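# Move the spirit level into the scissor lift's tool tray

## Task

Pick up the spirit level lying on the cable runway and leave it in the tool tray fixed to the scissor lift's guardrail, with every part of the level lower than the tray's rim and staying there with no help from the robot. The task fails if the level ever ends up lower than the lift platform, if the robot tips over or finishes leaning, or if anything is knocked out of the work area or onto the floor.

## Robot and tools

ROBOT. A Rainbow Robotics RB-Y1: a two-wheel differential base (0.66 m long, 0.58 m wide, front edge 0.10 m ahead of the drive axle, two rear casters), a torso whose lower leg folds at ankle, knee and hip, a chest that can yaw, a pan/tilt head, and two 7-joint arms each ending in a parallel gripper. Cameras: head_camera, left_wrist_camera, right_wrist_camera. Each arm is rated for about 3 kg.

FRAMES. Base frame: origin on the floor under the middle of the drive axle, x ahead, y to the robot's left, z up. The reported chest, left_hand and right_hand poses use this frame; a hand point sits between its finger pads, fingers pointing along its -z and closing along its x. Reported hand positions can be off, especially when the arm is stretched. Odometry is the base frame as it was at the scene's start; it counts wheel rotation only, so wheel slip looks like travel. Heading runs -3.142 to 3.142, positive meaning turned left.

execute_actions. Argument "actions" is a list holding a single action or nothing (nothing just reports state and pictures). An action may contain:
- "base": one command only, a relative move from where the base last measured itself. {"translate_m": d} drives straight, metres, -3 to 3, positive forward. {"rotate_rad": d} spins in place, radians, -3.2 to 3.2, positive counter-clockwise seen from above. No sideways motion. A move that would need over 8.667 s at its top speed is refused.
- "joints": a single dictionary, keyed by joint name, of absolute targets (not offsets). Radians for all except left_gripper_m and right_gripper_m, which are the pad gap in metres, 0 to 0.1. Ranges: torso_squat_rad 0..1.2 (larger lowers the chest), torso_shift_rad -0.3..0.6 (hips forward when positive), torso_pitch_rad -0.2..1.4 (forward bow when positive), torso_yaw_rad -1.5..1.5 (left when positive); shoulder_pitch -2.356..2.356 (negative raises the arm forward); left_shoulder_roll 0..3.141, right_shoulder_roll -3.141..0 (moving away from zero lifts the arm outward); shoulder_yaw -2.094..2.094; elbow -2.617..0.01 (negative bends); forearm_roll -3.141..3.141; wrist_pitch -1.57..1.919 (negative tips the hand forward); hand_roll -2.705..2.705; head_pan_rad -0.523..0.523 (left positive); head_tilt_rad -0.35..1.57 (down positive). Both arms use the same sign meaning for yaw and roll joints. Torso joints must also satisfy: squat+shift <= 1.52; squat-shift+pitch <= 1.57; shift+0.5*pitch-0.4*squat <= 0.7; shift+0.3*pitch-0.5*squat <= 0.39, or they stop partway with off_target.
- "speeds": caps for this action: translate_m 0.05-0.4 m/s, rotate_rad 0.1-1.509 rad/s (defaults are the maxima).
- "min_time_s": 0.1-8 s, a floor on how long each arm/head motion takes.
"cameras": list of names, or "all"/null/omitted for every camera, [] for none. Any unknown key, name or out-of-range number rejects the whole call and nothing moves. Joints you omit may keep driving toward older targets.

wait: "seconds" 0-10; commands nothing, returns state and images.
zoom_image: "camera" plus "region" [x0, y0, x1, y1] in pixels from the top-left, at most 504x504, on that camera's most recent full image.
read_manual: optional "section" ("licences"); only licence text.
finished_scene: "scene" = the current scene number; irreversible, reports success. The level must already sit in the tray unheld.

RESULTS. joint_positions gives current values; chest and hand poses; base_odometry; a "pictures" line lists image order. base_status/joint_status per motion: "done" (for the base, only that the wheels turned the commanded amount); "off_target" (resting short, maybe still pushing); "contact_stop" (torso or arm met hard resistance or can't lift the load); "time_out"; "limit_stop_at_<name>"; "limit_stop_at_own_body" (guard halted it before hitting the robot itself); "stopped_with_arm"; "not_followed" with "joint command not followed" and a "cause:" line when a collision check refused arm targets (the gripper still moves; the robot may retry those targets later). contact_stop, time_out and stopped_with_arm halt the whole group (torso, left arm or right arm), which then holds position and forgets targets. on_its_own describes uncommanded parts; "held at" is a target, not a position. A gripper squeezing an object reads off_target normally. OVER-TEMPERATURE FAULT and MOTOR HOT lines concern motor heat; "limit_stop_at_motor_heat" marks what it cut short.

HABITS AND HAZARDS.
- To grip, command a gap at least 0.005 m below the object's width.
- After any stop, first back off the stopped part in a separate action, arms before torso. If both hands share one object and the torso contact-stops instantly with nothing in the way, resend every arm joint at its reported value, then the torso command.
- The base keeps driving into furniture (wheels spin); the folded leg can protrude past the front edge and, when pressing furniture, can shove the base backward unseen by odometry.
- Never let the arms collide or press on each other, grippers and fingers included; the inter-arm check ignores hands.
- Heavy loads far forward can topple the robot; nothing stops that.
- Joint torque near limits (shoulders 64.4 N m, elbows 33.1, wrist joints 23, load included) freezes the robot for 10 s.
- Holding loads heats motors, even while idle; release or rest arms to cool them.
- The robot keeps its last command while you think; a loose object may get nudged occasionally.
- Place gently: no dropping, slamming or shoving.

Each tool is called by a JSON object that holds its "method" and its "body".

## Session

{"method": "execute_actions", "body": {"actions": []}}

Scene clock: 0.00 s.
base_odometry: x=+0.000 y=+0.000 heading=+0.000 (m, m, rad; odometry frame)
base_status: not commanded
joint_positions: torso_squat_rad=+0.350 torso_shift_rad=+0.000 torso_pitch_rad=+0.001 torso_yaw_rad=+0.000 left_shoulder_pitch_rad=-0.012 left_shoulder_roll_rad=+0.046 left_shoulder_yaw_rad=+0.005 left_elbow_rad=-0.288 left_forearm_roll_rad=+0.030 left_wrist_pitch_rad=+0.032 left_hand_roll_rad=+0.031 left_gripper_m=+0.101 right_shoulder_pitch_rad=+0.045 right_shoulder_roll_rad=-0.020 right_shoulder_yaw_rad=+0.022 right_elbow_rad=-0.261 right_forearm_roll_rad=+0.006 right_wrist_pitch_rad=+0.003 right_hand_roll_rad=+0.040 right_gripper_m=+0.099 head_pan_rad=+0.001 head_tilt_rad=+0.400
joint_status: not commanded
chest: x=-0.2276 y=-0.0009 z=+1.2476 quat_wxyz=(+1.000, +0.001, +0.001, +0.000) (m; base frame)
left_hand: x=-0.0875 y=+0.2544 z=+0.5768 quat_wxyz=(+0.991, +0.019, -0.133, +0.028) (m; base frame)
right_hand: x=-0.1345 y=-0.2337 z=+0.5684 quat_wxyz=(+0.994, -0.011, -0.107, +0.028) (m; base frame)
pictures: head_camera, left_wrist_camera, right_wrist_camera
Images, in order (width x height): head_camera 896x504, left_wrist_camera 644x364, right_wrist_camera 644x364.

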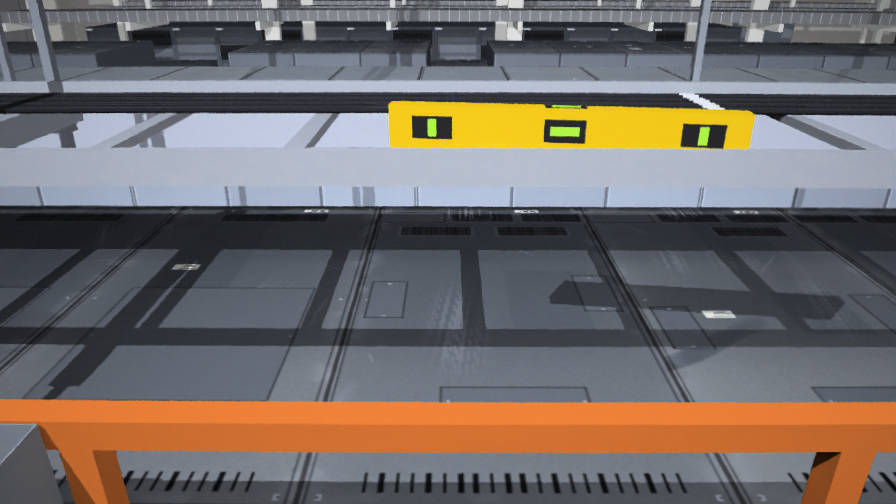

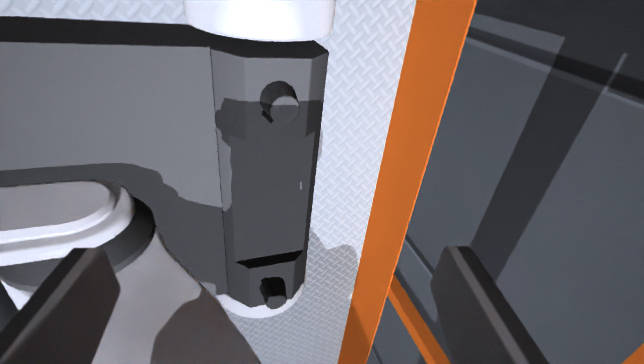

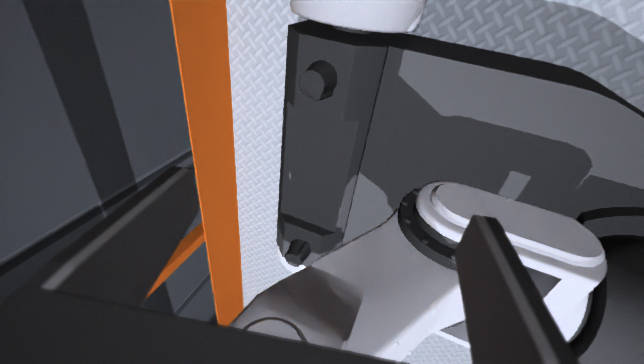

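{"method": "execute_actions", "body": {"actions": [{"joints":{"head_pan_rad":0.52,"head_tilt_rad":0.8,"torso_squat_rad":0}}], "cameras": ["head_camera"]}}

{"method": "execute_actions", "body": {"actions": [{"joints":{"head_pan_rad":0,"head_tilt_rad":0.4}}], "cameras": ["head_camera"]}}

Scene clock: 6.07 s.
base_odometry: x=+0.000 y=+0.000 heading=+0.000 (m, m, rad; odometry frame)
base_status: not commanded
joint_positions: torso_squat_rad=+0.000 torso_shift_rad=+0.000 torso_pitch_rad=+0.001 torso_yaw_rad=+0.000 left_shoulder_pitch_rad=-0.012 left_shoulder_roll_rad=+0.046 left_shoulder_yaw_rad=+0.005 left_elbow_rad=-0.288 left_forearm_roll_rad=+0.030 left_wrist_pitch_rad=+0.032 left_hand_roll_rad=+0.031 left_gripper_m=+0.101 right_shoulder_pitch_rad=+0.045 right_shoulder_roll_rad=-0.020 right_shoulder_yaw_rad=+0.022 right_elbow_rad=-0.261 right_forearm_roll_rad=+0.006 right_wrist_pitch_rad=+0.003 right_hand_roll_rad=+0.040 right_gripper_m=+0.099 head_pan_rad=+0.520 head_tilt_rad=+0.800
joint_status: all done
chest: x=-0.2275 y=-0.0009 z=+1.2899 quat_wxyz=(+1.000, +0.001, +0.001, +0.000) (m; base frame)
left_hand: x=-0.0875 y=+0.2544 z=+0.6191 quat_wxyz=(+0.991, +0.019, -0.133, +0.028) (m; base frame)
right_hand: x=-0.1346 y=-0.2338 z=+0.6107 quat_wxyz=(+0.994, -0.011, -0.107, +0.028) (m; base frame)
pictures: head_camera
Images, in order (width x height): head_camera 896x504.

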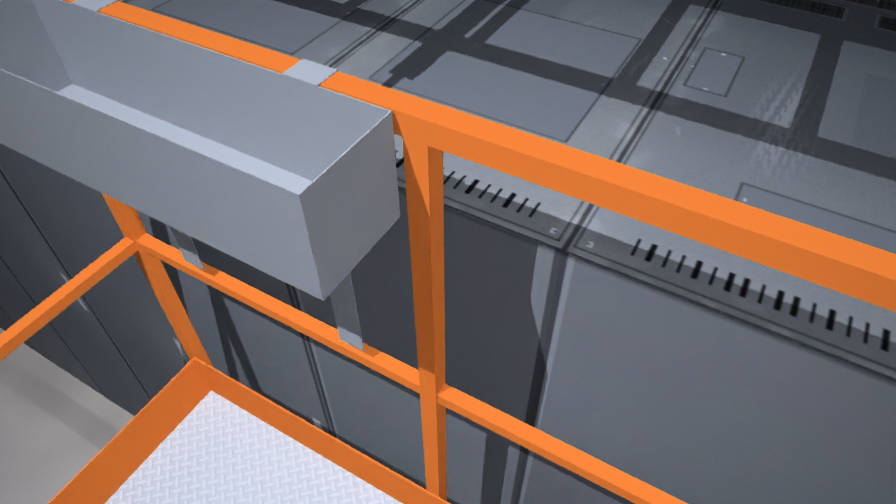

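Scene clock: 7.07 s.
base_odometry: x=+0.000 y=+0.000 heading=+0.000 (m, m, rad; odometry frame)
base_status: not commanded
joint_positions: torso_squat_rad=+0.000 torso_shift_rad=+0.000 torso_pitch_rad=+0.001 torso_yaw_rad=+0.000 left_shoulder_pitch_rad=-0.012 left_shoulder_roll_rad=+0.046 left_shoulder_yaw_rad=+0.005 left_elbow_rad=-0.288 left_forearm_roll_rad=+0.030 left_wrist_pitch_rad=+0.032 left_hand_roll_rad=+0.031 left_gripper_m=+0.101 right_shoulder_pitch_rad=+0.045 right_shoulder_roll_rad=-0.020 right_shoulder_yaw_rad=+0.022 right_elbow_rad=-0.261 right_forearm_roll_rad=+0.006 right_wrist_pitch_rad=+0.003 right_hand_roll_rad=+0.040 right_gripper_m=+0.099 head_pan_rad=+0.000 head_tilt_rad=+0.400
joint_status: all done
chest: x=-0.2275 y=-0.0009 z=+1.2899 quat_wxyz=(+1.000, +0.001, +0.001, +0.000) (m; base frame)
left_hand: x=-0.0875 y=+0.2544 z=+0.6191 quat_wxyz=(+0.991, +0.019, -0.133, +0.028) (m; base frame)
right_hand: x=-0.1346 y=-0.2338 z=+0.6107 quat_wxyz=(+0.994, -0.011, -0.107, +0.028) (m; base frame)
pictures: head_camera
Images, in order (width x height): head_camera 896x504.

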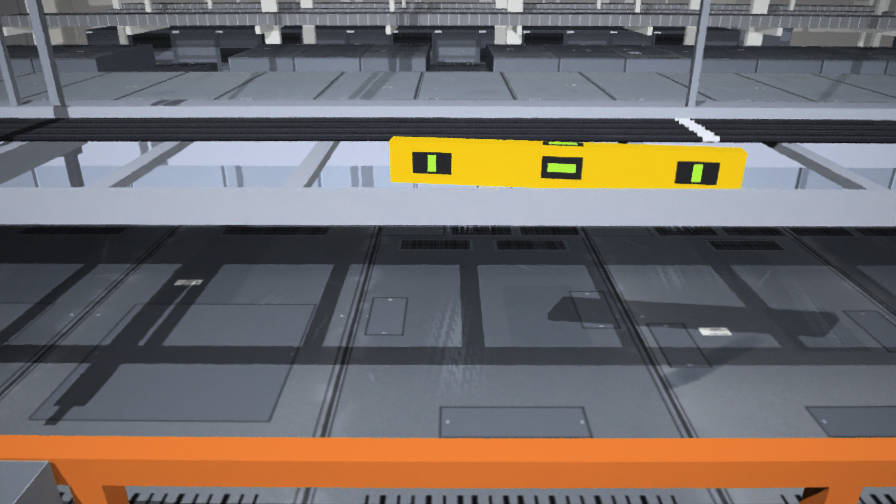

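{"method": "execute_actions", "body": {"actions": [{"joints":{"right_elbow_rad":-2.3,"right_shoulder_pitch_rad":-0.6}}], "cameras": []}}

{"method": "execute_actions", "body": {"actions": [{"joints":{"right_elbow_rad":-0.1,"right_shoulder_pitch_rad":-2.3,"right_wrist_pitch_rad":1.9,"right_shoulder_roll_rad":-0.2}}], "cameras": ["head_camera","right_wrist_camera"]}}

Scene clock: 26.43 s.
base_odometry: x=+0.000 y=+0.000 heading=+0.000 (m, m, rad; odometry frame)
base_status: not commanded
joint_positions: torso_squat_rad=+0.000 torso_shift_rad=+0.000 torso_pitch_rad=+0.001 torso_yaw_rad=+0.000 left_shoulder_pitch_rad=-0.012 left_shoulder_roll_rad=+0.046 left_shoulder_yaw_rad=+0.005 left_elbow_rad=-0.288 left_forearm_roll_rad=+0.030 left_wrist_pitch_rad=+0.032 left_hand_roll_rad=+0.031 left_gripper_m=+0.101 right_shoulder_pitch_rad=-0.270 right_shoulder_roll_rad=-0.020 right_shoulder_yaw_rad=+0.022 right_elbow_rad=-1.152 right_forearm_roll_rad=+0.006 right_wrist_pitch_rad=+0.006 right_hand_roll_rad=+0.040 right_gripper_m=+0.099 head_pan_rad=+0.000 head_tilt_rad=+0.400
joint_status: right_shoulder_pitch_rad contact_stop (moved -0.315 of -0.645); right_elbow_rad contact_stop (moved -0.891 of -2.039)
on_its_own: right_shoulder_pitch_rad is held at -0.270, not at your -0.600, since a contact_stop; right_elbow_rad is held at -1.152, not at your -2.300, since a contact_stop
chest: x=-0.2276 y=-0.0010 z=+1.2899 quat_wxyz=(+1.000, +0.001, +0.001, +0.000) (m; base frame)
left_hand: x=-0.0876 y=+0.2544 z=+0.6192 quat_wxyz=(+0.991, +0.019, -0.133, +0.028) (m; base frame)
right_hand: x=+0.3437 y=-0.1725 z=+0.9974 quat_wxyz=(+0.762, +0.006, -0.643, +0.070) (m; base frame)
pictures: none
No camera images: the call's "cameras" was empty. Leave "cameras" out to get every camera's image.

not run: a stop came earlier in this reply.

Hit the top rail. Back off and fold.

{"method": "execute_actions", "body": {"actions": [{"joints":{"right_shoulder_pitch_rad":0.6}}], "cameras": []}}

{"method": "execute_actions", "body": {"actions": [{"joints":{"right_elbow_rad":-2.5}}], "cameras": []}}

{"method": "execute_actions", "body": {"actions": [{"joints":{"right_shoulder_pitch_rad":-1.2,"right_shoulder_roll_rad":-0.2}}], "cameras": []}}

{"method": "execute_actions", "body": {"actions": [{"joints":{"right_elbow_rad":-0.1,"right_shoulder_pitch_rad":-2.3,"right_wrist_pitch_rad":1.9}}], "cameras": ["head_camera","right_wrist_camera"]}}

Scene clock: 38.23 s.
base_odometry: x=+0.000 y=+0.000 heading=+0.000 (m, m, rad; odometry frame)
base_status: not commanded
joint_positions: torso_squat_rad=+0.000 torso_shift_rad=+0.000 torso_pitch_rad=+0.001 torso_yaw_rad=+0.000 left_shoulder_pitch_rad=-0.012 left_shoulder_roll_rad=+0.046 left_shoulder_yaw_rad=+0.005 left_elbow_rad=-0.288 left_forearm_roll_rad=+0.030 left_wrist_pitch_rad=+0.032 left_hand_roll_rad=+0.031 left_gripper_m=+0.101 right_shoulder_pitch_rad=+0.600 right_shoulder_roll_rad=-0.020 right_shoulder_yaw_rad=+0.022 right_elbow_rad=-1.152 right_forearm_roll_rad=+0.006 right_wrist_pitch_rad=+0.006 right_hand_roll_rad=+0.040 right_gripper_m=+0.099 head_pan_rad=+0.000 head_tilt_rad=+0.400
joint_status: all done
on_its_own: right_elbow_rad is held at -1.152, not at your -2.300, since a contact_stop
chest: x=-0.2276 y=-0.0009 z=+1.2899 quat_wxyz=(+1.000, +0.001, +0.001, +0.000) (m; base frame)
left_hand: x=-0.0875 y=+0.2544 z=+0.6192 quat_wxyz=(+0.991, +0.019, -0.133, +0.028) (m; base frame)
right_hand: x=-0.1139 y=-0.2812 z=+0.6984 quat_wxyz=(+0.956, -0.059, -0.282, -0.048) (m; base frame)
pictures: none
No camera images: the call's "cameras" was empty. Leave "cameras" out to get every camera's image.

Scene clock: 40.20 s.
base_odometry: x=+0.000 y=+0.000 heading=+0.000 (m, m, rad; odometry frame)
base_status: not commanded
joint_positions: torso_squat_rad=+0.000 torso_shift_rad=+0.000 torso_pitch_rad=+0.001 torso_yaw_rad=+0.000 left_shoulder_pitch_rad=-0.012 left_shoulder_roll_rad=+0.046 left_shoulder_yaw_rad=+0.005 left_elbow_rad=-0.288 left_forearm_roll_rad=+0.030 left_wrist_pitch_rad=+0.032 left_hand_roll_rad=+0.031 left_gripper_m=+0.101 right_shoulder_pitch_rad=+0.600 right_shoulder_roll_rad=-0.020 right_shoulder_yaw_rad=+0.022 right_elbow_rad=-2.500 right_forearm_roll_rad=+0.006 right_wrist_pitch_rad=+0.006 right_hand_roll_rad=+0.040 right_gripper_m=+0.099 head_pan_rad=+0.000 head_tilt_rad=+0.400
joint_status: all done
chest: x=-0.2276 y=-0.0009 z=+1.2899 quat_wxyz=(+1.000, +0.001, +0.001, +0.000) (m; base frame)
left_hand: x=-0.0875 y=+0.2544 z=+0.6191 quat_wxyz=(+0.991, +0.019, -0.133, +0.028) (m; base frame)
right_hand: x=+0.1115 y=-0.2842 z=+1.2638 quat_wxyz=(+0.569, -0.104, -0.815, -0.009) (m; base frame)
pictures: none
No camera images: the call's "cameras" was empty. Leave "cameras" out to get every camera's image.

Scene clock: 42.67 s.
base_odometry: x=+0.000 y=+0.000 heading=+0.000 (m, m, rad; odometry frame)
base_status: not commanded
joint_positions: torso_squat_rad=+0.000 torso_shift_rad=+0.000 torso_pitch_rad=+0.001 torso_yaw_rad=+0.000 left_shoulder_pitch_rad=-0.012 left_shoulder_roll_rad=+0.046 left_shoulder_yaw_rad=+0.005 left_elbow_rad=-0.288 left_forearm_roll_rad=+0.030 left_wrist_pitch_rad=+0.032 left_hand_roll_rad=+0.031 left_gripper_m=+0.101 right_shoulder_pitch_rad=-1.200 right_shoulder_roll_rad=-0.200 right_shoulder_yaw_rad=+0.022 right_elbow_rad=-2.500 right_forearm_roll_rad=+0.006 right_wrist_pitch_rad=+0.006 right_hand_roll_rad=+0.040 right_gripper_m=+0.099 head_pan_rad=+0.000 head_tilt_rad=+0.400
joint_status: all done
chest: x=-0.2276 y=-0.0009 z=+1.2899 quat_wxyz=(+1.000, +0.001, +0.001, +0.000) (m; base frame)
left_hand: x=-0.0875 y=+0.2544 z=+0.6192 quat_wxyz=(+0.991, +0.019, -0.133, +0.028) (m; base frame)
right_hand: x=-0.1891 y=-0.1050 z=+1.7091 quat_wxyz=(-0.260, +0.090, -0.953, +0.124) (m; base frame)
pictures: none
No camera images: the call's "cameras" was empty. Leave "cameras" out to get every camera's image.

Scene clock: 45.73 s.
base_odometry: x=+0.000 y=+0.000 heading=+0.000 (m, m, rad; odometry frame)
base_status: not commanded
joint_positions: torso_squat_rad=+0.000 torso_shift_rad=+0.000 torso_pitch_rad=+0.001 torso_yaw_rad=+0.000 left_shoulder_pitch_rad=-0.012 left_shoulder_roll_rad=+0.046 left_shoulder_yaw_rad=+0.005 left_elbow_rad=-0.288 left_forearm_roll_rad=+0.030 left_wrist_pitch_rad=+0.032 left_hand_roll_rad=+0.031 left_gripper_m=+0.101 right_shoulder_pitch_rad=-2.300 right_shoulder_roll_rad=-0.200 right_shoulder_yaw_rad=+0.022 right_elbow_rad=-0.100 right_forearm_roll_rad=+0.006 right_wrist_pitch_rad=+1.900 right_hand_roll_rad=+0.040 right_gripper_m=+0.099 head_pan_rad=+0.000 head_tilt_rad=+0.400
joint_status: all done
chest: x=-0.2276 y=-0.0009 z=+1.2899 quat_wxyz=(+1.000, +0.001, +0.001, +0.000) (m; base frame)
left_hand: x=-0.0875 y=+0.2544 z=+0.6192 quat_wxyz=(+0.991, +0.019, -0.133, +0.028) (m; base frame)
right_hand: x=+0.2607 y=-0.1013 z=+1.5062 quat_wxyz=(+0.941, -0.218, -0.229, +0.120) (m; base frame)
pictures: head_camera, right_wrist_camera
Images, in order (width x height): head_camera 896x504, right_wrist_camera 644x364.

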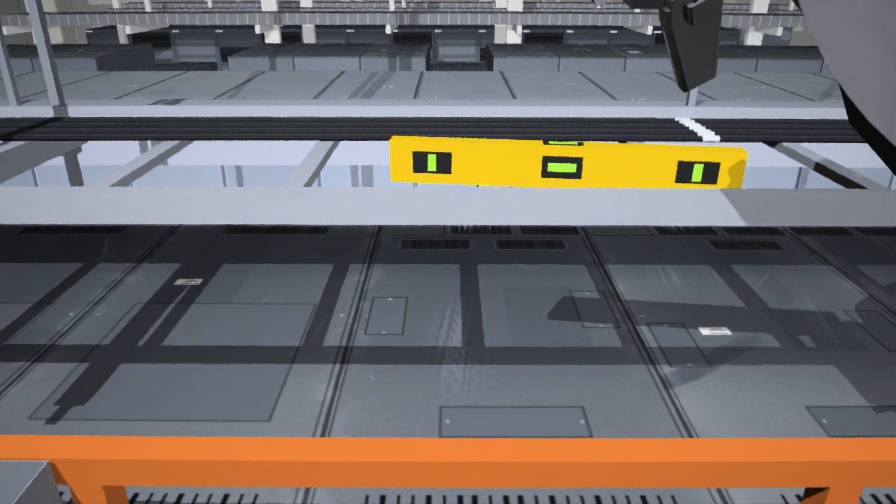

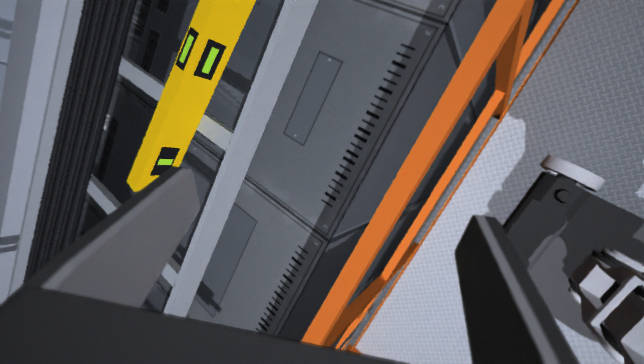

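{"method": "execute_actions", "body": {"actions": [{"joints":{"torso_shift_rad":0.2,"torso_pitch_rad":0.1,"right_shoulder_roll_rad":-0.05,"right_hand_roll_rad":-0.3}}], "cameras": ["head_camera","right_wrist_camera"]}}

Scene clock: 52.57 s.
base_odometry: x=+0.000 y=+0.000 heading=+0.000 (m, m, rad; odometry frame)
base_status: not commanded
joint_positions: torso_squat_rad=+0.000 torso_shift_rad=+0.200 torso_pitch_rad=+0.100 torso_yaw_rad=+0.000 left_shoulder_pitch_rad=-0.012 left_shoulder_roll_rad=+0.046 left_shoulder_yaw_rad=+0.005 left_elbow_rad=-0.288 left_forearm_roll_rad=+0.030 left_wrist_pitch_rad=+0.032 left_hand_roll_rad=+0.031 left_gripper_m=+0.101 right_shoulder_pitch_rad=-2.300 right_shoulder_roll_rad=-0.050 right_shoulder_yaw_rad=+0.022 right_elbow_rad=-0.100 right_forearm_roll_rad=+0.006 right_wrist_pitch_rad=+1.900 right_hand_roll_rad=-0.300 right_gripper_m=+0.099 head_pan_rad=+0.000 head_tilt_rad=+0.400
joint_status: all done
chest: x=-0.0580 y=-0.0009 z=+1.2744 quat_wxyz=(+0.999, +0.001, +0.050, +0.000) (m; base frame)
left_hand: x=+0.0151 y=+0.2544 z=+0.5931 quat_wxyz=(+0.996, +0.020, -0.084, +0.027) (m; base frame)
right_hand: x=+0.4347 y=-0.0384 z=+1.4091 quat_wxyz=(+0.955, -0.208, -0.208, +0.036) (m; base frame)
pictures: head_camera, right_wrist_camera
Images, in order (width x height): head_camera 896x504, right_wrist_camera 644x364.

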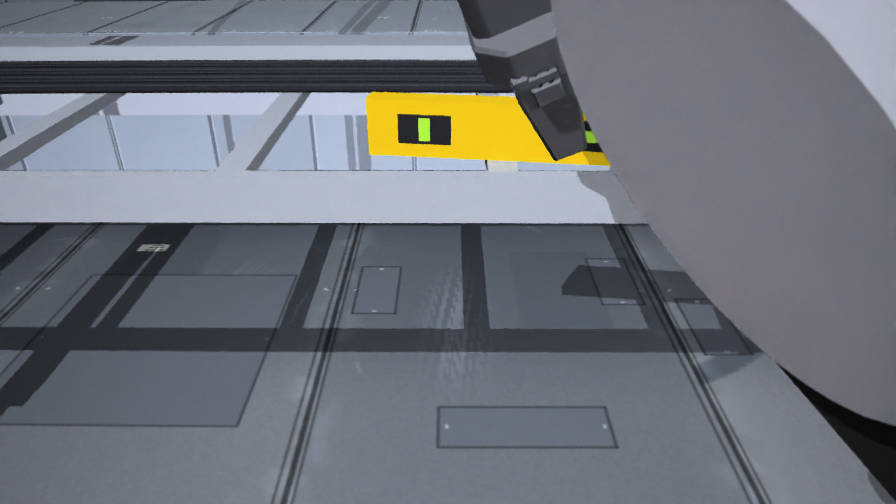

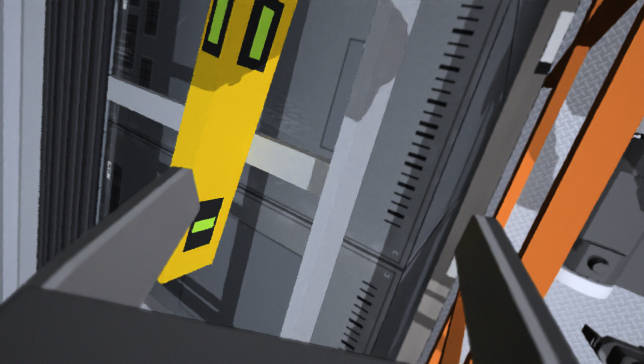

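{"method": "execute_actions", "body": {"actions": [{"joints":{"torso_pitch_rad":0.0,"right_shoulder_roll_rad":-0.3,"right_hand_roll_rad":-0.2}}], "cameras": []}}

{"method": "execute_actions", "body": {"actions": [{"joints":{"torso_shift_rad":0.36}}], "cameras": ["head_camera","right_wrist_camera"]}}

Scene clock: 58.10 s.
base_odometry: x=+0.000 y=+0.000 heading=+0.000 (m, m, rad; odometry frame)
base_status: not commanded
joint_positions: torso_squat_rad=+0.000 torso_shift_rad=+0.200 torso_pitch_rad=+0.000 torso_yaw_rad=+0.000 left_shoulder_pitch_rad=-0.012 left_shoulder_roll_rad=+0.046 left_shoulder_yaw_rad=+0.005 left_elbow_rad=-0.288 left_forearm_roll_rad=+0.030 left_wrist_pitch_rad=+0.032 left_hand_roll_rad=+0.031 left_gripper_m=+0.101 right_shoulder_pitch_rad=-2.300 right_shoulder_roll_rad=-0.300 right_shoulder_yaw_rad=+0.022 right_elbow_rad=-0.100 right_forearm_roll_rad=+0.006 right_wrist_pitch_rad=+1.900 right_hand_roll_rad=-0.200 right_gripper_m=+0.099 head_pan_rad=+0.000 head_tilt_rad=+0.400
joint_status: all done
chest: x=-0.0891 y=-0.0010 z=+1.2760 quat_wxyz=(+1.000, +0.001, +0.000, +0.000) (m; base frame)
left_hand: x=+0.0519 y=+0.2544 z=+0.6054 quat_wxyz=(+0.990, +0.019, -0.134, +0.028) (m; base frame)
right_hand: x=+0.4021 y=-0.1456 z=+1.5120 quat_wxyz=(+0.951, -0.166, -0.259, -0.038) (m; base frame)
pictures: none
No camera images: the call's "cameras" was empty. Leave "cameras" out to get every camera's image.

Scene clock: 59.93 s.
base_odometry: x=+0.000 y=+0.000 heading=+0.000 (m, m, rad; odometry frame)
base_status: not commanded
joint_positions: torso_squat_rad=+0.000 torso_shift_rad=+0.360 torso_pitch_rad=+0.000 torso_yaw_rad=+0.000 left_shoulder_pitch_rad=-0.012 left_shoulder_roll_rad=+0.046 left_shoulder_yaw_rad=+0.005 left_elbow_rad=-0.288 left_forearm_roll_rad=+0.030 left_wrist_pitch_rad=+0.032 left_hand_roll_rad=+0.031 left_gripper_m=+0.101 right_shoulder_pitch_rad=-2.300 right_shoulder_roll_rad=-0.300 right_shoulder_yaw_rad=+0.022 right_elbow_rad=-0.100 right_forearm_roll_rad=+0.006 right_wrist_pitch_rad=+1.900 right_hand_roll_rad=-0.200 right_gripper_m=+0.099 head_pan_rad=+0.000 head_tilt_rad=+0.400
joint_status: all done
chest: x=+0.0186 y=-0.0009 z=+1.2451 quat_wxyz=(+1.000, +0.001, +0.000, +0.000) (m; base frame)
left_hand: x=+0.1594 y=+0.2544 z=+0.5745 quat_wxyz=(+0.990, +0.019, -0.134, +0.028) (m; base frame)
right_hand: x=+0.5098 y=-0.1456 z=+1.4809 quat_wxyz=(+0.951, -0.166, -0.259, -0.038) (m; base frame)
pictures: head_camera, right_wrist_camera
Images, in order (width x height): head_camera 896x504, right_wrist_camera 644x364.

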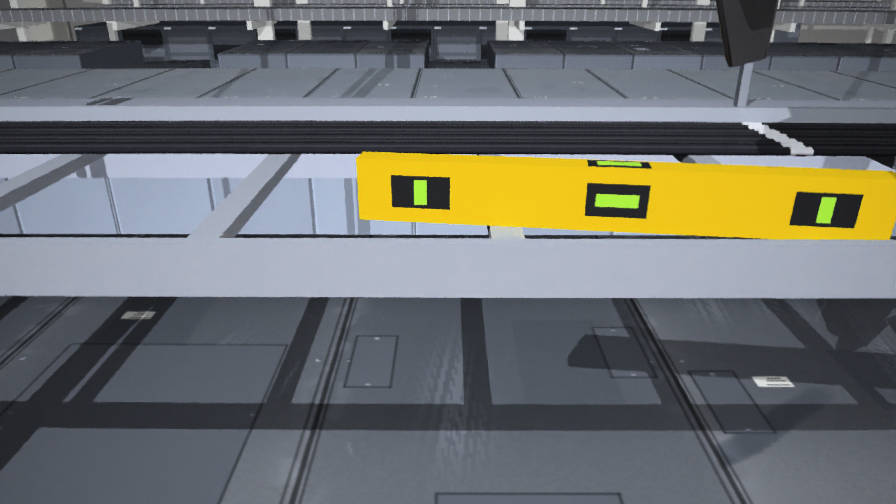

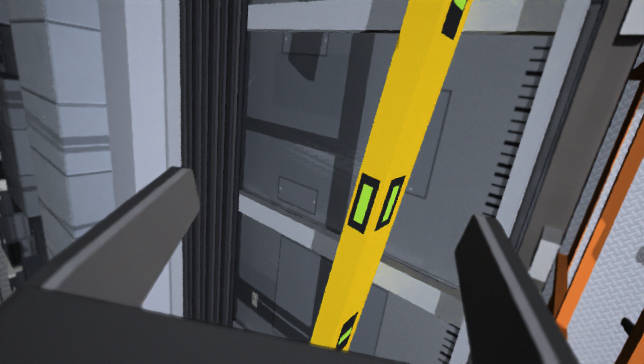

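{"method": "execute_actions", "body": {"actions": [{"joints":{"right_shoulder_pitch_rad":-2.2,"right_shoulder_roll_rad":-0.18,"right_hand_roll_rad":-0.4},"min_time_s":1.5}], "cameras": ["head_camera","right_wrist_camera"]}}

Scene clock: 65.70 s.
base_odometry: x=+0.000 y=+0.000 heading=+0.000 (m, m, rad; odometry frame)
base_status: not commanded
joint_positions: torso_squat_rad=+0.000 torso_shift_rad=+0.360 torso_pitch_rad=+0.000 torso_yaw_rad=+0.000 left_shoulder_pitch_rad=-0.012 left_shoulder_roll_rad=+0.046 left_shoulder_yaw_rad=+0.005 left_elbow_rad=-0.288 left_forearm_roll_rad=+0.030 left_wrist_pitch_rad=+0.032 left_hand_roll_rad=+0.031 left_gripper_m=+0.101 right_shoulder_pitch_rad=-2.201 right_shoulder_roll_rad=-0.180 right_shoulder_yaw_rad=+0.022 right_elbow_rad=-0.100 right_forearm_roll_rad=+0.006 right_wrist_pitch_rad=+1.900 right_hand_roll_rad=-0.400 right_gripper_m=+0.099 head_pan_rad=+0.000 head_tilt_rad=+0.400
joint_status: all done
chest: x=+0.0186 y=-0.0009 z=+1.2451 quat_wxyz=(+1.000, +0.001, +0.000, +0.000) (m; base frame)
left_hand: x=+0.1594 y=+0.2544 z=+0.5745 quat_wxyz=(+0.990, +0.019, -0.134, +0.028) (m; base frame)
right_hand: x=+0.5200 y=-0.1096 z=+1.4115 quat_wxyz=(+0.955, -0.175, -0.223, -0.087) (m; base frame)
pictures: head_camera, right_wrist_camera
Images, in order (width x height): head_camera 896x504, right_wrist_camera 644x364.

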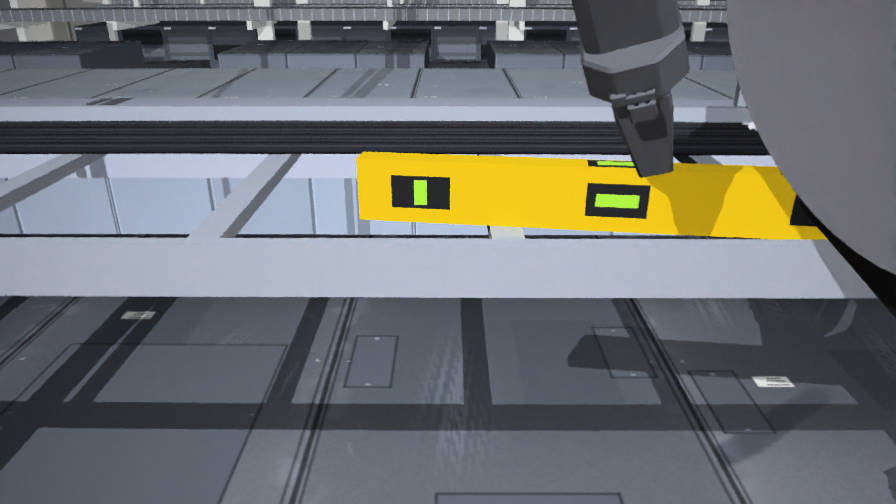

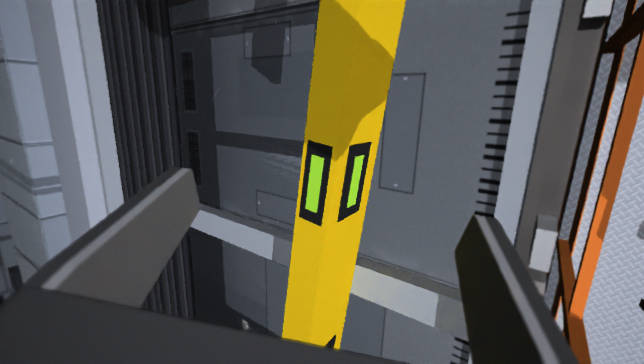

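Use torso pitch: forward and down.

{"method": "execute_actions", "body": {"actions": [{"joints":{"torso_pitch_rad":0.09,"right_shoulder_pitch_rad":-2.17},"min_time_s":1.5}], "cameras": ["head_camera","right_wrist_camera"]}}

Scene clock: 71.43 s.
base_odometry: x=+0.000 y=+0.000 heading=+0.000 (m, m, rad; odometry frame)
base_status: not commanded
joint_positions: torso_squat_rad=+0.000 torso_shift_rad=+0.360 torso_pitch_rad=+0.090 torso_yaw_rad=+0.000 left_shoulder_pitch_rad=-0.012 left_shoulder_roll_rad=+0.046 left_shoulder_yaw_rad=+0.005 left_elbow_rad=-0.288 left_forearm_roll_rad=+0.030 left_wrist_pitch_rad=+0.032 left_hand_roll_rad=+0.031 left_gripper_m=+0.101 right_shoulder_pitch_rad=-2.171 right_shoulder_roll_rad=-0.180 right_shoulder_yaw_rad=+0.022 right_elbow_rad=-0.100 right_forearm_roll_rad=+0.006 right_wrist_pitch_rad=+1.900 right_hand_roll_rad=-0.400 right_gripper_m=+0.099 head_pan_rad=+0.000 head_tilt_rad=+0.400
joint_status: all done
chest: x=+0.0463 y=-0.0009 z=+1.2438 quat_wxyz=(+0.999, +0.001, +0.045, +0.000) (m; base frame)
left_hand: x=+0.1264 y=+0.2544 z=+0.5633 quat_wxyz=(+0.995, +0.020, -0.089, +0.027) (m; base frame)
right_hand: x=+0.5627 y=-0.1147 z=+1.3501 quat_wxyz=(+0.966, -0.181, -0.166, -0.082) (m; base frame)
pictures: head_camera, right_wrist_camera
Images, in order (width x height): head_camera 896x504, right_wrist_camera 644x364.

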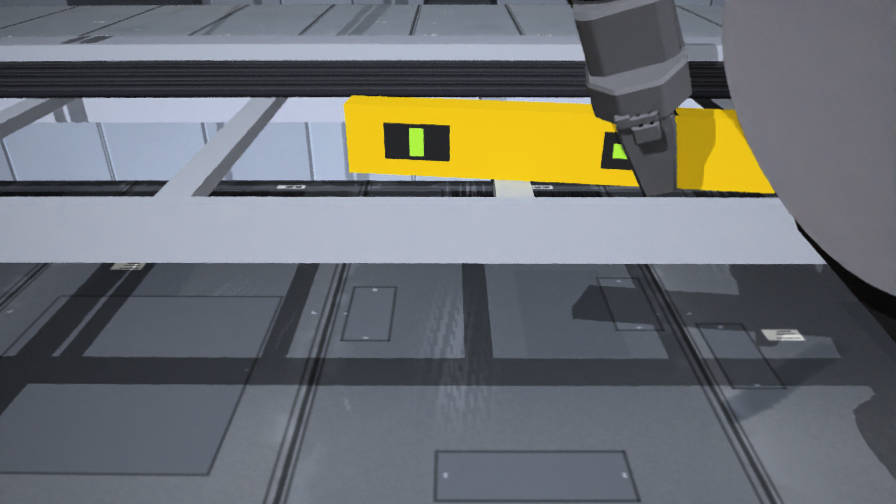

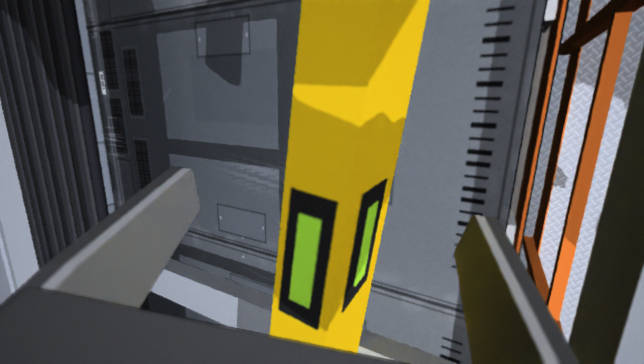

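{"method": "execute_actions", "body": {"actions": [{"joints":{"right_gripper_m":0.0}}], "cameras": []}}

{"method": "execute_actions", "body": {"actions": [{"joints":{"torso_pitch_rad":-0.05,"right_shoulder_pitch_rad":-2.3},"min_time_s":1.5}], "cameras": ["head_camera","right_wrist_camera"]}}

Scene clock: 77.97 s.
base_odometry: x=+0.000 y=+0.000 heading=+0.000 (m, m, rad; odometry frame)
base_status: not commanded
joint_positions: torso_squat_rad=+0.000 torso_shift_rad=+0.360 torso_pitch_rad=+0.090 torso_yaw_rad=+0.000 left_shoulder_pitch_rad=-0.012 left_shoulder_roll_rad=+0.046 left_shoulder_yaw_rad=+0.005 left_elbow_rad=-0.288 left_forearm_roll_rad=+0.030 left_wrist_pitch_rad=+0.032 left_hand_roll_rad=+0.031 left_gripper_m=+0.101 right_shoulder_pitch_rad=-2.171 right_shoulder_roll_rad=-0.180 right_shoulder_yaw_rad=+0.022 right_elbow_rad=-0.100 right_forearm_roll_rad=+0.006 right_wrist_pitch_rad=+1.900 right_hand_roll_rad=-0.400 right_gripper_m=+0.025 head_pan_rad=+0.000 head_tilt_rad=+0.400
joint_status: right_gripper_m off_target (ended at +0.025, target +0.000)
chest: x=+0.0463 y=-0.0009 z=+1.2438 quat_wxyz=(+0.999, +0.001, +0.045, +0.000) (m; base frame)
left_hand: x=+0.1264 y=+0.2544 z=+0.5633 quat_wxyz=(+0.995, +0.020, -0.089, +0.027) (m; base frame)
right_hand: x=+0.5627 y=-0.1147 z=+1.3501 quat_wxyz=(+0.966, -0.181, -0.166, -0.082) (m; base frame)
pictures: none
No camera images: the call's "cameras" was empty. Leave "cameras" out to get every camera's image.

Scene clock: 79.77 s.
base_odometry: x=+0.000 y=+0.000 heading=+0.000 (m, m, rad; odometry frame)
base_status: not commanded
joint_positions: torso_squat_rad=+0.000 torso_shift_rad=+0.360 torso_pitch_rad=-0.050 torso_yaw_rad=+0.000 left_shoulder_pitch_rad=-0.012 left_shoulder_roll_rad=+0.046 left_shoulder_yaw_rad=+0.005 left_elbow_rad=-0.288 left_forearm_roll_rad=+0.030 left_wrist_pitch_rad=+0.032 left_hand_roll_rad=+0.031 left_gripper_m=+0.101 right_shoulder_pitch_rad=-2.299 right_shoulder_roll_rad=-0.180 right_shoulder_yaw_rad=+0.022 right_elbow_rad=-0.100 right_forearm_roll_rad=+0.006 right_wrist_pitch_rad=+1.900 right_hand_roll_rad=-0.400 right_gripper_m=+0.022 head_pan_rad=+0.000 head_tilt_rad=+0.400
joint_status: all done
chest: x=+0.0030 y=-0.0009 z=+1.2447 quat_wxyz=(+1.000, +0.001, -0.025, +0.000) (m; base frame)
left_hand: x=+0.1773 y=+0.2544 z=+0.5820 quat_wxyz=(+0.987, +0.018, -0.159, +0.028) (m; base frame)
right_hand: x=+0.4788 y=-0.0929 z=+1.4813 quat_wxyz=(+0.938, -0.165, -0.294, -0.084) (m; base frame)
pictures: head_camera, right_wrist_camera
Images, in order (width x height): head_camera 896x504, right_wrist_camera 644x364.

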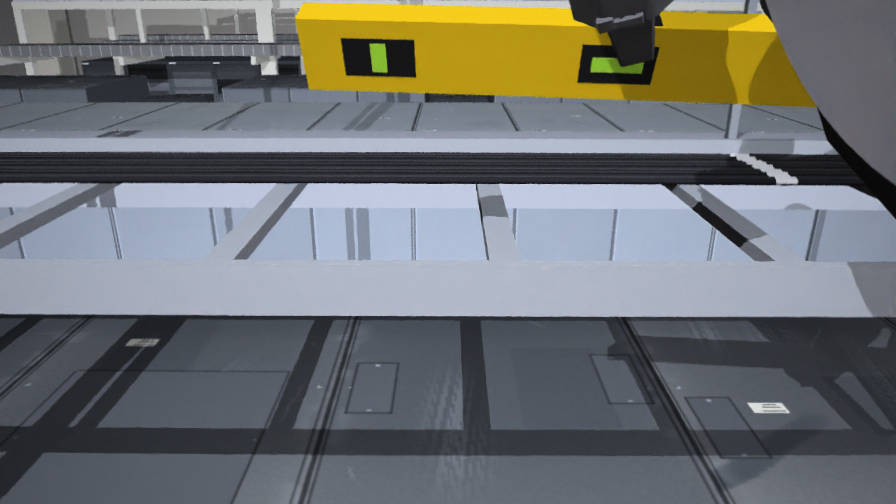

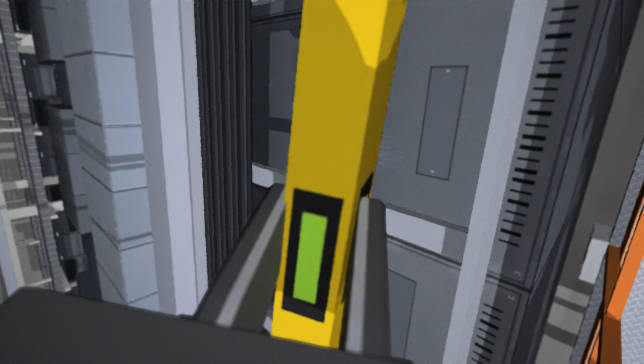

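{"method": "execute_actions", "body": {"actions": [{"joints":{"torso_shift_rad":0.05,"torso_pitch_rad":0}}], "cameras": []}}

{"method": "execute_actions", "body": {"actions": [{"joints":{"torso_yaw_rad":1.4,"right_hand_roll_rad":1.3,"head_tilt_rad":0.7,"head_pan_rad":-0.3},"min_time_s":2.5}], "cameras": ["head_camera"]}}

Scene clock: 89.37 s.
base_odometry: x=+0.000 y=+0.000 heading=+0.000 (m, m, rad; odometry frame)
base_status: not commanded
joint_positions: torso_squat_rad=+0.000 torso_shift_rad=+0.050 torso_pitch_rad=+0.000 torso_yaw_rad=+0.000 left_shoulder_pitch_rad=-0.012 left_shoulder_roll_rad=+0.046 left_shoulder_yaw_rad=+0.005 left_elbow_rad=-0.288 left_forearm_roll_rad=+0.030 left_wrist_pitch_rad=+0.032 left_hand_roll_rad=+0.031 left_gripper_m=+0.101 right_shoulder_pitch_rad=-2.300 right_shoulder_roll_rad=-0.180 right_shoulder_yaw_rad=+0.022 right_elbow_rad=-0.100 right_forearm_roll_rad=+0.006 right_wrist_pitch_rad=+1.900 right_hand_roll_rad=-0.400 right_gripper_m=+0.022 head_pan_rad=+0.000 head_tilt_rad=+0.400
joint_status: all done
chest: x=-0.1931 y=-0.0010 z=+1.2891 quat_wxyz=(+1.000, +0.001, +0.000, +0.000) (m; base frame)
left_hand: x=-0.0521 y=+0.2544 z=+0.6185 quat_wxyz=(+0.990, +0.019, -0.134, +0.028) (m; base frame)
right_hand: x=+0.2940 y=-0.0929 z=+1.5016 quat_wxyz=(+0.945, -0.167, -0.271, -0.079) (m; base frame)
pictures: none
No camera images: the call's "cameras" was empty. Leave "cameras" out to get every camera's image.

Scene clock: 92.37 s.
base_odometry: x=+0.000 y=+0.000 heading=+0.000 (m, m, rad; odometry frame)
base_status: not commanded
joint_positions: torso_squat_rad=+0.000 torso_shift_rad=+0.050 torso_pitch_rad=+0.000 torso_yaw_rad=+1.252 left_shoulder_pitch_rad=-0.011 left_shoulder_roll_rad=+0.046 left_shoulder_yaw_rad=+0.005 left_elbow_rad=-0.288 left_forearm_roll_rad=+0.030 left_wrist_pitch_rad=+0.032 left_hand_roll_rad=+0.031 left_gripper_m=+0.101 right_shoulder_pitch_rad=-2.300 right_shoulder_roll_rad=-0.180 right_shoulder_yaw_rad=+0.022 right_elbow_rad=-0.100 right_forearm_roll_rad=+0.006 right_wrist_pitch_rad=+1.900 right_hand_roll_rad=+1.300 right_gripper_m=+0.022 head_pan_rad=-0.300 head_tilt_rad=+0.700
joint_status: torso_yaw_rad limit_stop_at_own_body (moved +1.252 of +1.400); the others done
on_its_own: torso_yaw_rad is held at +1.252, not at your +1.400, since a limit_stop_at_own_body
chest: x=-0.1930 y=-0.0009 z=+1.2891 quat_wxyz=(+0.810, +0.001, +0.000, +0.586) (m; base frame)
left_hand: x=-0.3906 y=+0.2132 z=+0.6183 quat_wxyz=(+0.786, +0.094, -0.098, +0.603) (m; base frame)
right_hand: x=+0.0467 y=+0.4326 z=+1.5022 quat_wxyz=(+0.168, -0.223, -0.227, +0.933) (m; base frame)
pictures: head_camera
Images, in order (width x height): head_camera 896x504.

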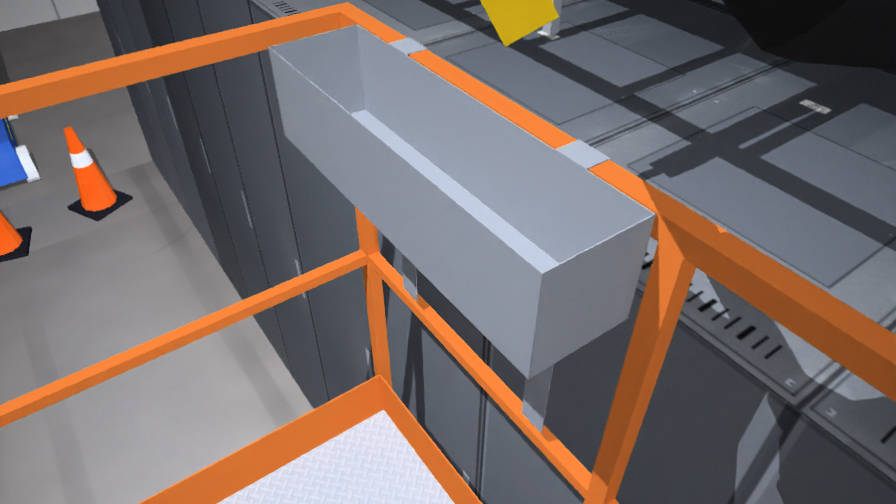

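{"method": "execute_actions", "body": {"actions": [{"joints":{"torso_shift_rad":0.3,"right_shoulder_pitch_rad":-1.65,"right_shoulder_roll_rad":-0.05,"right_wrist_pitch_rad":1.4,"right_hand_roll_rad":1.57,"head_tilt_rad":0.5},"min_time_s":2}], "cameras": ["head_camera"]}}

Scene clock: 99.80 s.
base_odometry: x=+0.000 y=+0.000 heading=+0.000 (m, m, rad; odometry frame)
base_status: not commanded
joint_positions: torso_squat_rad=+0.000 torso_shift_rad=+0.285 torso_pitch_rad=-0.002 torso_yaw_rad=+1.252 left_shoulder_pitch_rad=-0.012 left_shoulder_roll_rad=+0.046 left_shoulder_yaw_rad=+0.005 left_elbow_rad=-0.288 left_forearm_roll_rad=+0.030 left_wrist_pitch_rad=+0.032 left_hand_roll_rad=+0.031 left_gripper_m=+0.101 right_shoulder_pitch_rad=-1.676 right_shoulder_roll_rad=-0.062 right_shoulder_yaw_rad=+0.023 right_elbow_rad=-0.106 right_forearm_roll_rad=+0.008 right_wrist_pitch_rad=+1.422 right_hand_roll_rad=+1.551 right_gripper_m=+0.021 head_pan_rad=-0.300 head_tilt_rad=+0.500
joint_status: right_shoulder_pitch_rad contact_stop (moved +0.624 of +0.650); right_wrist_pitch_rad contact_stop_at_right_shoulder_pitch_rad (moved -0.478 of -0.500); the others done
on_its_own: torso_yaw_rad is held at +1.252, not at your +1.400, since a limit_stop_at_own_body; right_shoulder_pitch_rad is held at -1.673, not at your -1.650, since a contact_stop; right_wrist_pitch_rad is held at +1.422, not at your +1.400, since a contact_stop
chest: x=-0.0319 y=-0.0012 z=+1.2617 quat_wxyz=(+0.810, +0.000, -0.002, +0.586) (m; base frame)
left_hand: x=-0.2276 y=+0.2137 z=+0.5907 quat_wxyz=(+0.786, +0.093, -0.099, +0.603) (m; base frame)
right_hand: x=+0.2611 y=+0.5205 z=+1.1614 quat_wxyz=(-0.008, -0.195, -0.125, +0.973) (m; base frame)
pictures: head_camera
Images, in order (width x height): head_camera 896x504.

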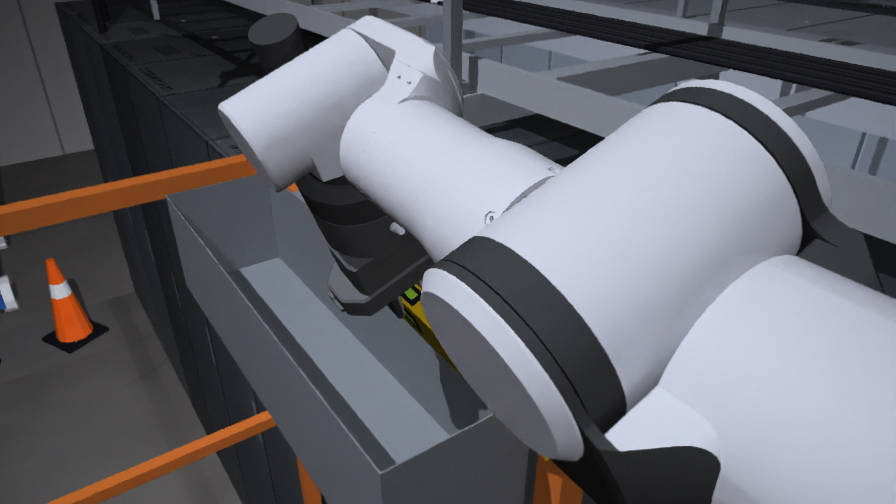

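{"method": "execute_actions", "body": {"actions": [{"joints":{"right_shoulder_pitch_rad":-1.85,"left_shoulder_roll_rad":0.5}}], "cameras": []}}

{"method": "execute_actions", "body": {"actions": [{"joints":{"torso_yaw_rad":1.5,"right_shoulder_roll_rad":-0.3,"right_forearm_roll_rad":-0.38,"right_elbow_rad":0,"head_pan_rad":-0.2,"head_tilt_rad":0.7},"min_time_s":1.5}], "cameras": ["head_camera","right_wrist_camera"]}}

Scene clock: 109.03 s.
base_odometry: x=+0.000 y=+0.000 heading=+0.000 (m, m, rad; odometry frame)
base_status: not commanded
joint_positions: torso_squat_rad=+0.000 torso_shift_rad=+0.285 torso_pitch_rad=-0.002 torso_yaw_rad=+1.252 left_shoulder_pitch_rad=-0.012 left_shoulder_roll_rad=+0.501 left_shoulder_yaw_rad=+0.005 left_elbow_rad=-0.288 left_forearm_roll_rad=+0.030 left_wrist_pitch_rad=+0.032 left_hand_roll_rad=+0.031 left_gripper_m=+0.101 right_shoulder_pitch_rad=-1.850 right_shoulder_roll_rad=-0.062 right_shoulder_yaw_rad=+0.023 right_elbow_rad=-0.105 right_forearm_roll_rad=+0.007 right_wrist_pitch_rad=+1.422 right_hand_roll_rad=+1.551 right_gripper_m=+0.021 head_pan_rad=-0.300 head_tilt_rad=+0.500
joint_status: all done
on_its_own: torso_yaw_rad is held at +1.252, not at your +1.400, since a limit_stop_at_own_body; right_wrist_pitch_rad is held at +1.422, not at your +1.400, since a contact_stop
chest: x=-0.0315 y=-0.0009 z=+1.2616 quat_wxyz=(+0.810, +0.000, -0.001, +0.586) (m; base frame)
left_hand: x=-0.5381 y=+0.3163 z=+0.6820 quat_wxyz=(+0.779, +0.276, +0.029, +0.562) (m; base frame)
right_hand: x=+0.2322 y=+0.5452 z=+1.2579 quat_wxyz=(-0.025, -0.216, -0.205, +0.954) (m; base frame)
pictures: none
No camera images: the call's "cameras" was empty. Leave "cameras" out to get every camera's image.

Scene clock: 110.83 s.
base_odometry: x=+0.000 y=+0.000 heading=+0.000 (m, m, rad; odometry frame)
base_status: not commanded
joint_positions: torso_squat_rad=+0.000 torso_shift_rad=+0.285 torso_pitch_rad=-0.002 torso_yaw_rad=+1.500 left_shoulder_pitch_rad=-0.012 left_shoulder_roll_rad=+0.500 left_shoulder_yaw_rad=+0.005 left_elbow_rad=-0.288 left_forearm_roll_rad=+0.030 left_wrist_pitch_rad=+0.032 left_hand_roll_rad=+0.031 left_gripper_m=+0.101 right_shoulder_pitch_rad=-1.850 right_shoulder_roll_rad=-0.300 right_shoulder_yaw_rad=+0.023 right_elbow_rad=+0.000 right_forearm_roll_rad=-0.380 right_wrist_pitch_rad=+1.422 right_hand_roll_rad=+1.551 right_gripper_m=+0.021 head_pan_rad=-0.200 head_tilt_rad=+0.700
joint_status: all done
on_its_own: right_wrist_pitch_rad is held at +1.422, not at your +1.400, since a contact_stop
chest: x=-0.0315 y=-0.0009 z=+1.2616 quat_wxyz=(+0.732, +0.000, -0.001, +0.682) (m; base frame)
left_hand: x=-0.6003 y=+0.1817 z=+0.6816 quat_wxyz=(+0.703, +0.270, +0.063, +0.655) (m; base frame)
right_hand: x=+0.1467 y=+0.5867 z=+1.2585 quat_wxyz=(-0.027, +0.000, -0.196, +0.980) (m; base frame)
pictures: head_camera, right_wrist_camera
Images, in order (width x height): head_camera 896x504, right_wrist_camera 644x364.

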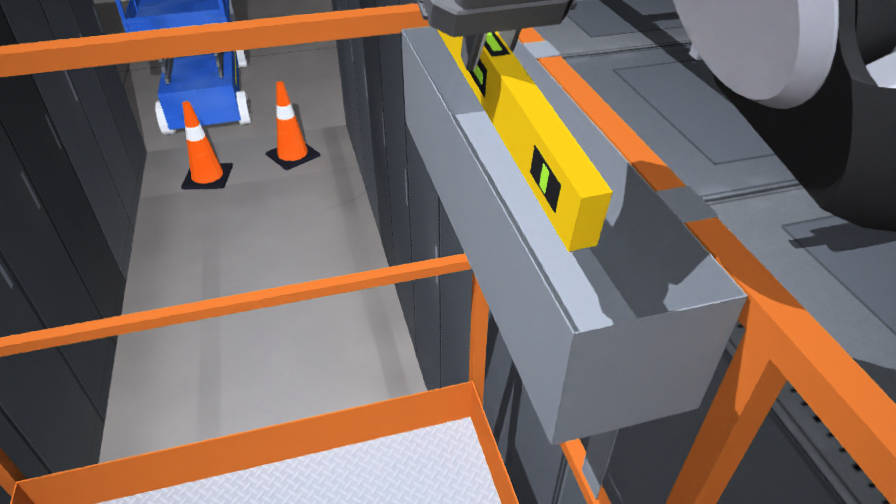

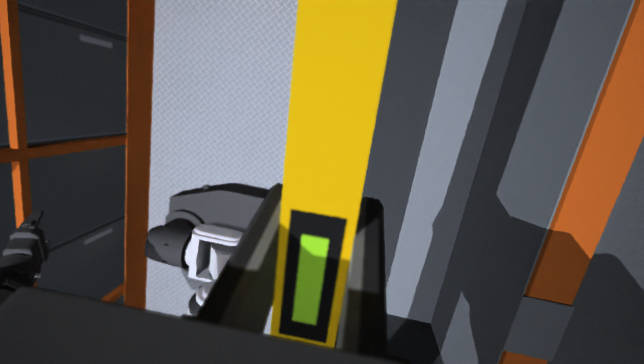

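{"method": "execute_actions", "body": {"actions": [{"joints":{"torso_shift_rad":0.33,"right_shoulder_pitch_rad":-1.7,"right_wrist_pitch_rad":1.28},"min_time_s":1.5}], "cameras": ["head_camera","right_wrist_camera"]}}

Scene clock: 116.47 s.
base_odometry: x=+0.000 y=+0.000 heading=+0.000 (m, m, rad; odometry frame)
base_status: not commanded
joint_positions: torso_squat_rad=+0.000 torso_shift_rad=+0.330 torso_pitch_rad=-0.002 torso_yaw_rad=+1.500 left_shoulder_pitch_rad=-0.012 left_shoulder_roll_rad=+0.500 left_shoulder_yaw_rad=+0.005 left_elbow_rad=-0.288 left_forearm_roll_rad=+0.030 left_wrist_pitch_rad=+0.032 left_hand_roll_rad=+0.031 left_gripper_m=+0.101 right_shoulder_pitch_rad=-1.700 right_shoulder_roll_rad=-0.300 right_shoulder_yaw_rad=+0.023 right_elbow_rad=+0.000 right_forearm_roll_rad=-0.380 right_wrist_pitch_rad=+1.280 right_hand_roll_rad=+1.551 right_gripper_m=+0.021 head_pan_rad=-0.200 head_tilt_rad=+0.700
joint_status: all done
chest: x=-0.0016 y=-0.0009 z=+1.2521 quat_wxyz=(+0.732, +0.000, -0.001, +0.682) (m; base frame)
left_hand: x=-0.5705 y=+0.1817 z=+0.6723 quat_wxyz=(+0.703, +0.270, +0.063, +0.655) (m; base frame)
right_hand: x=+0.2054 y=+0.6014 z=+1.1761 quat_wxyz=(+0.000, +0.003, -0.197, +0.980) (m; base frame)
pictures: head_camera, right_wrist_camera
Images, in order (width x height): head_camera 896x504, right_wrist_camera 644x364.

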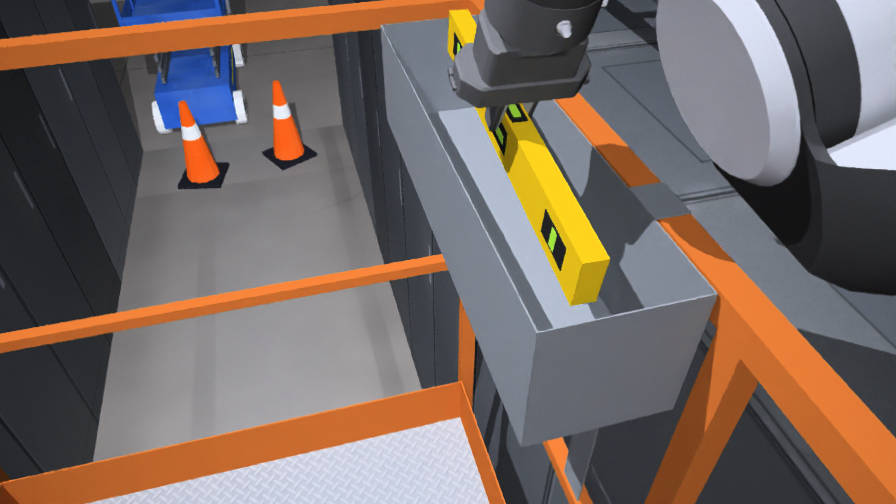

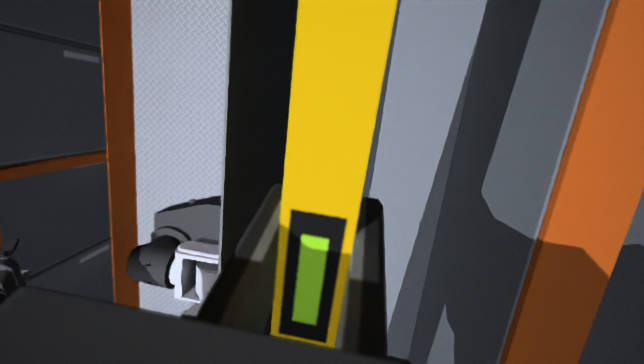

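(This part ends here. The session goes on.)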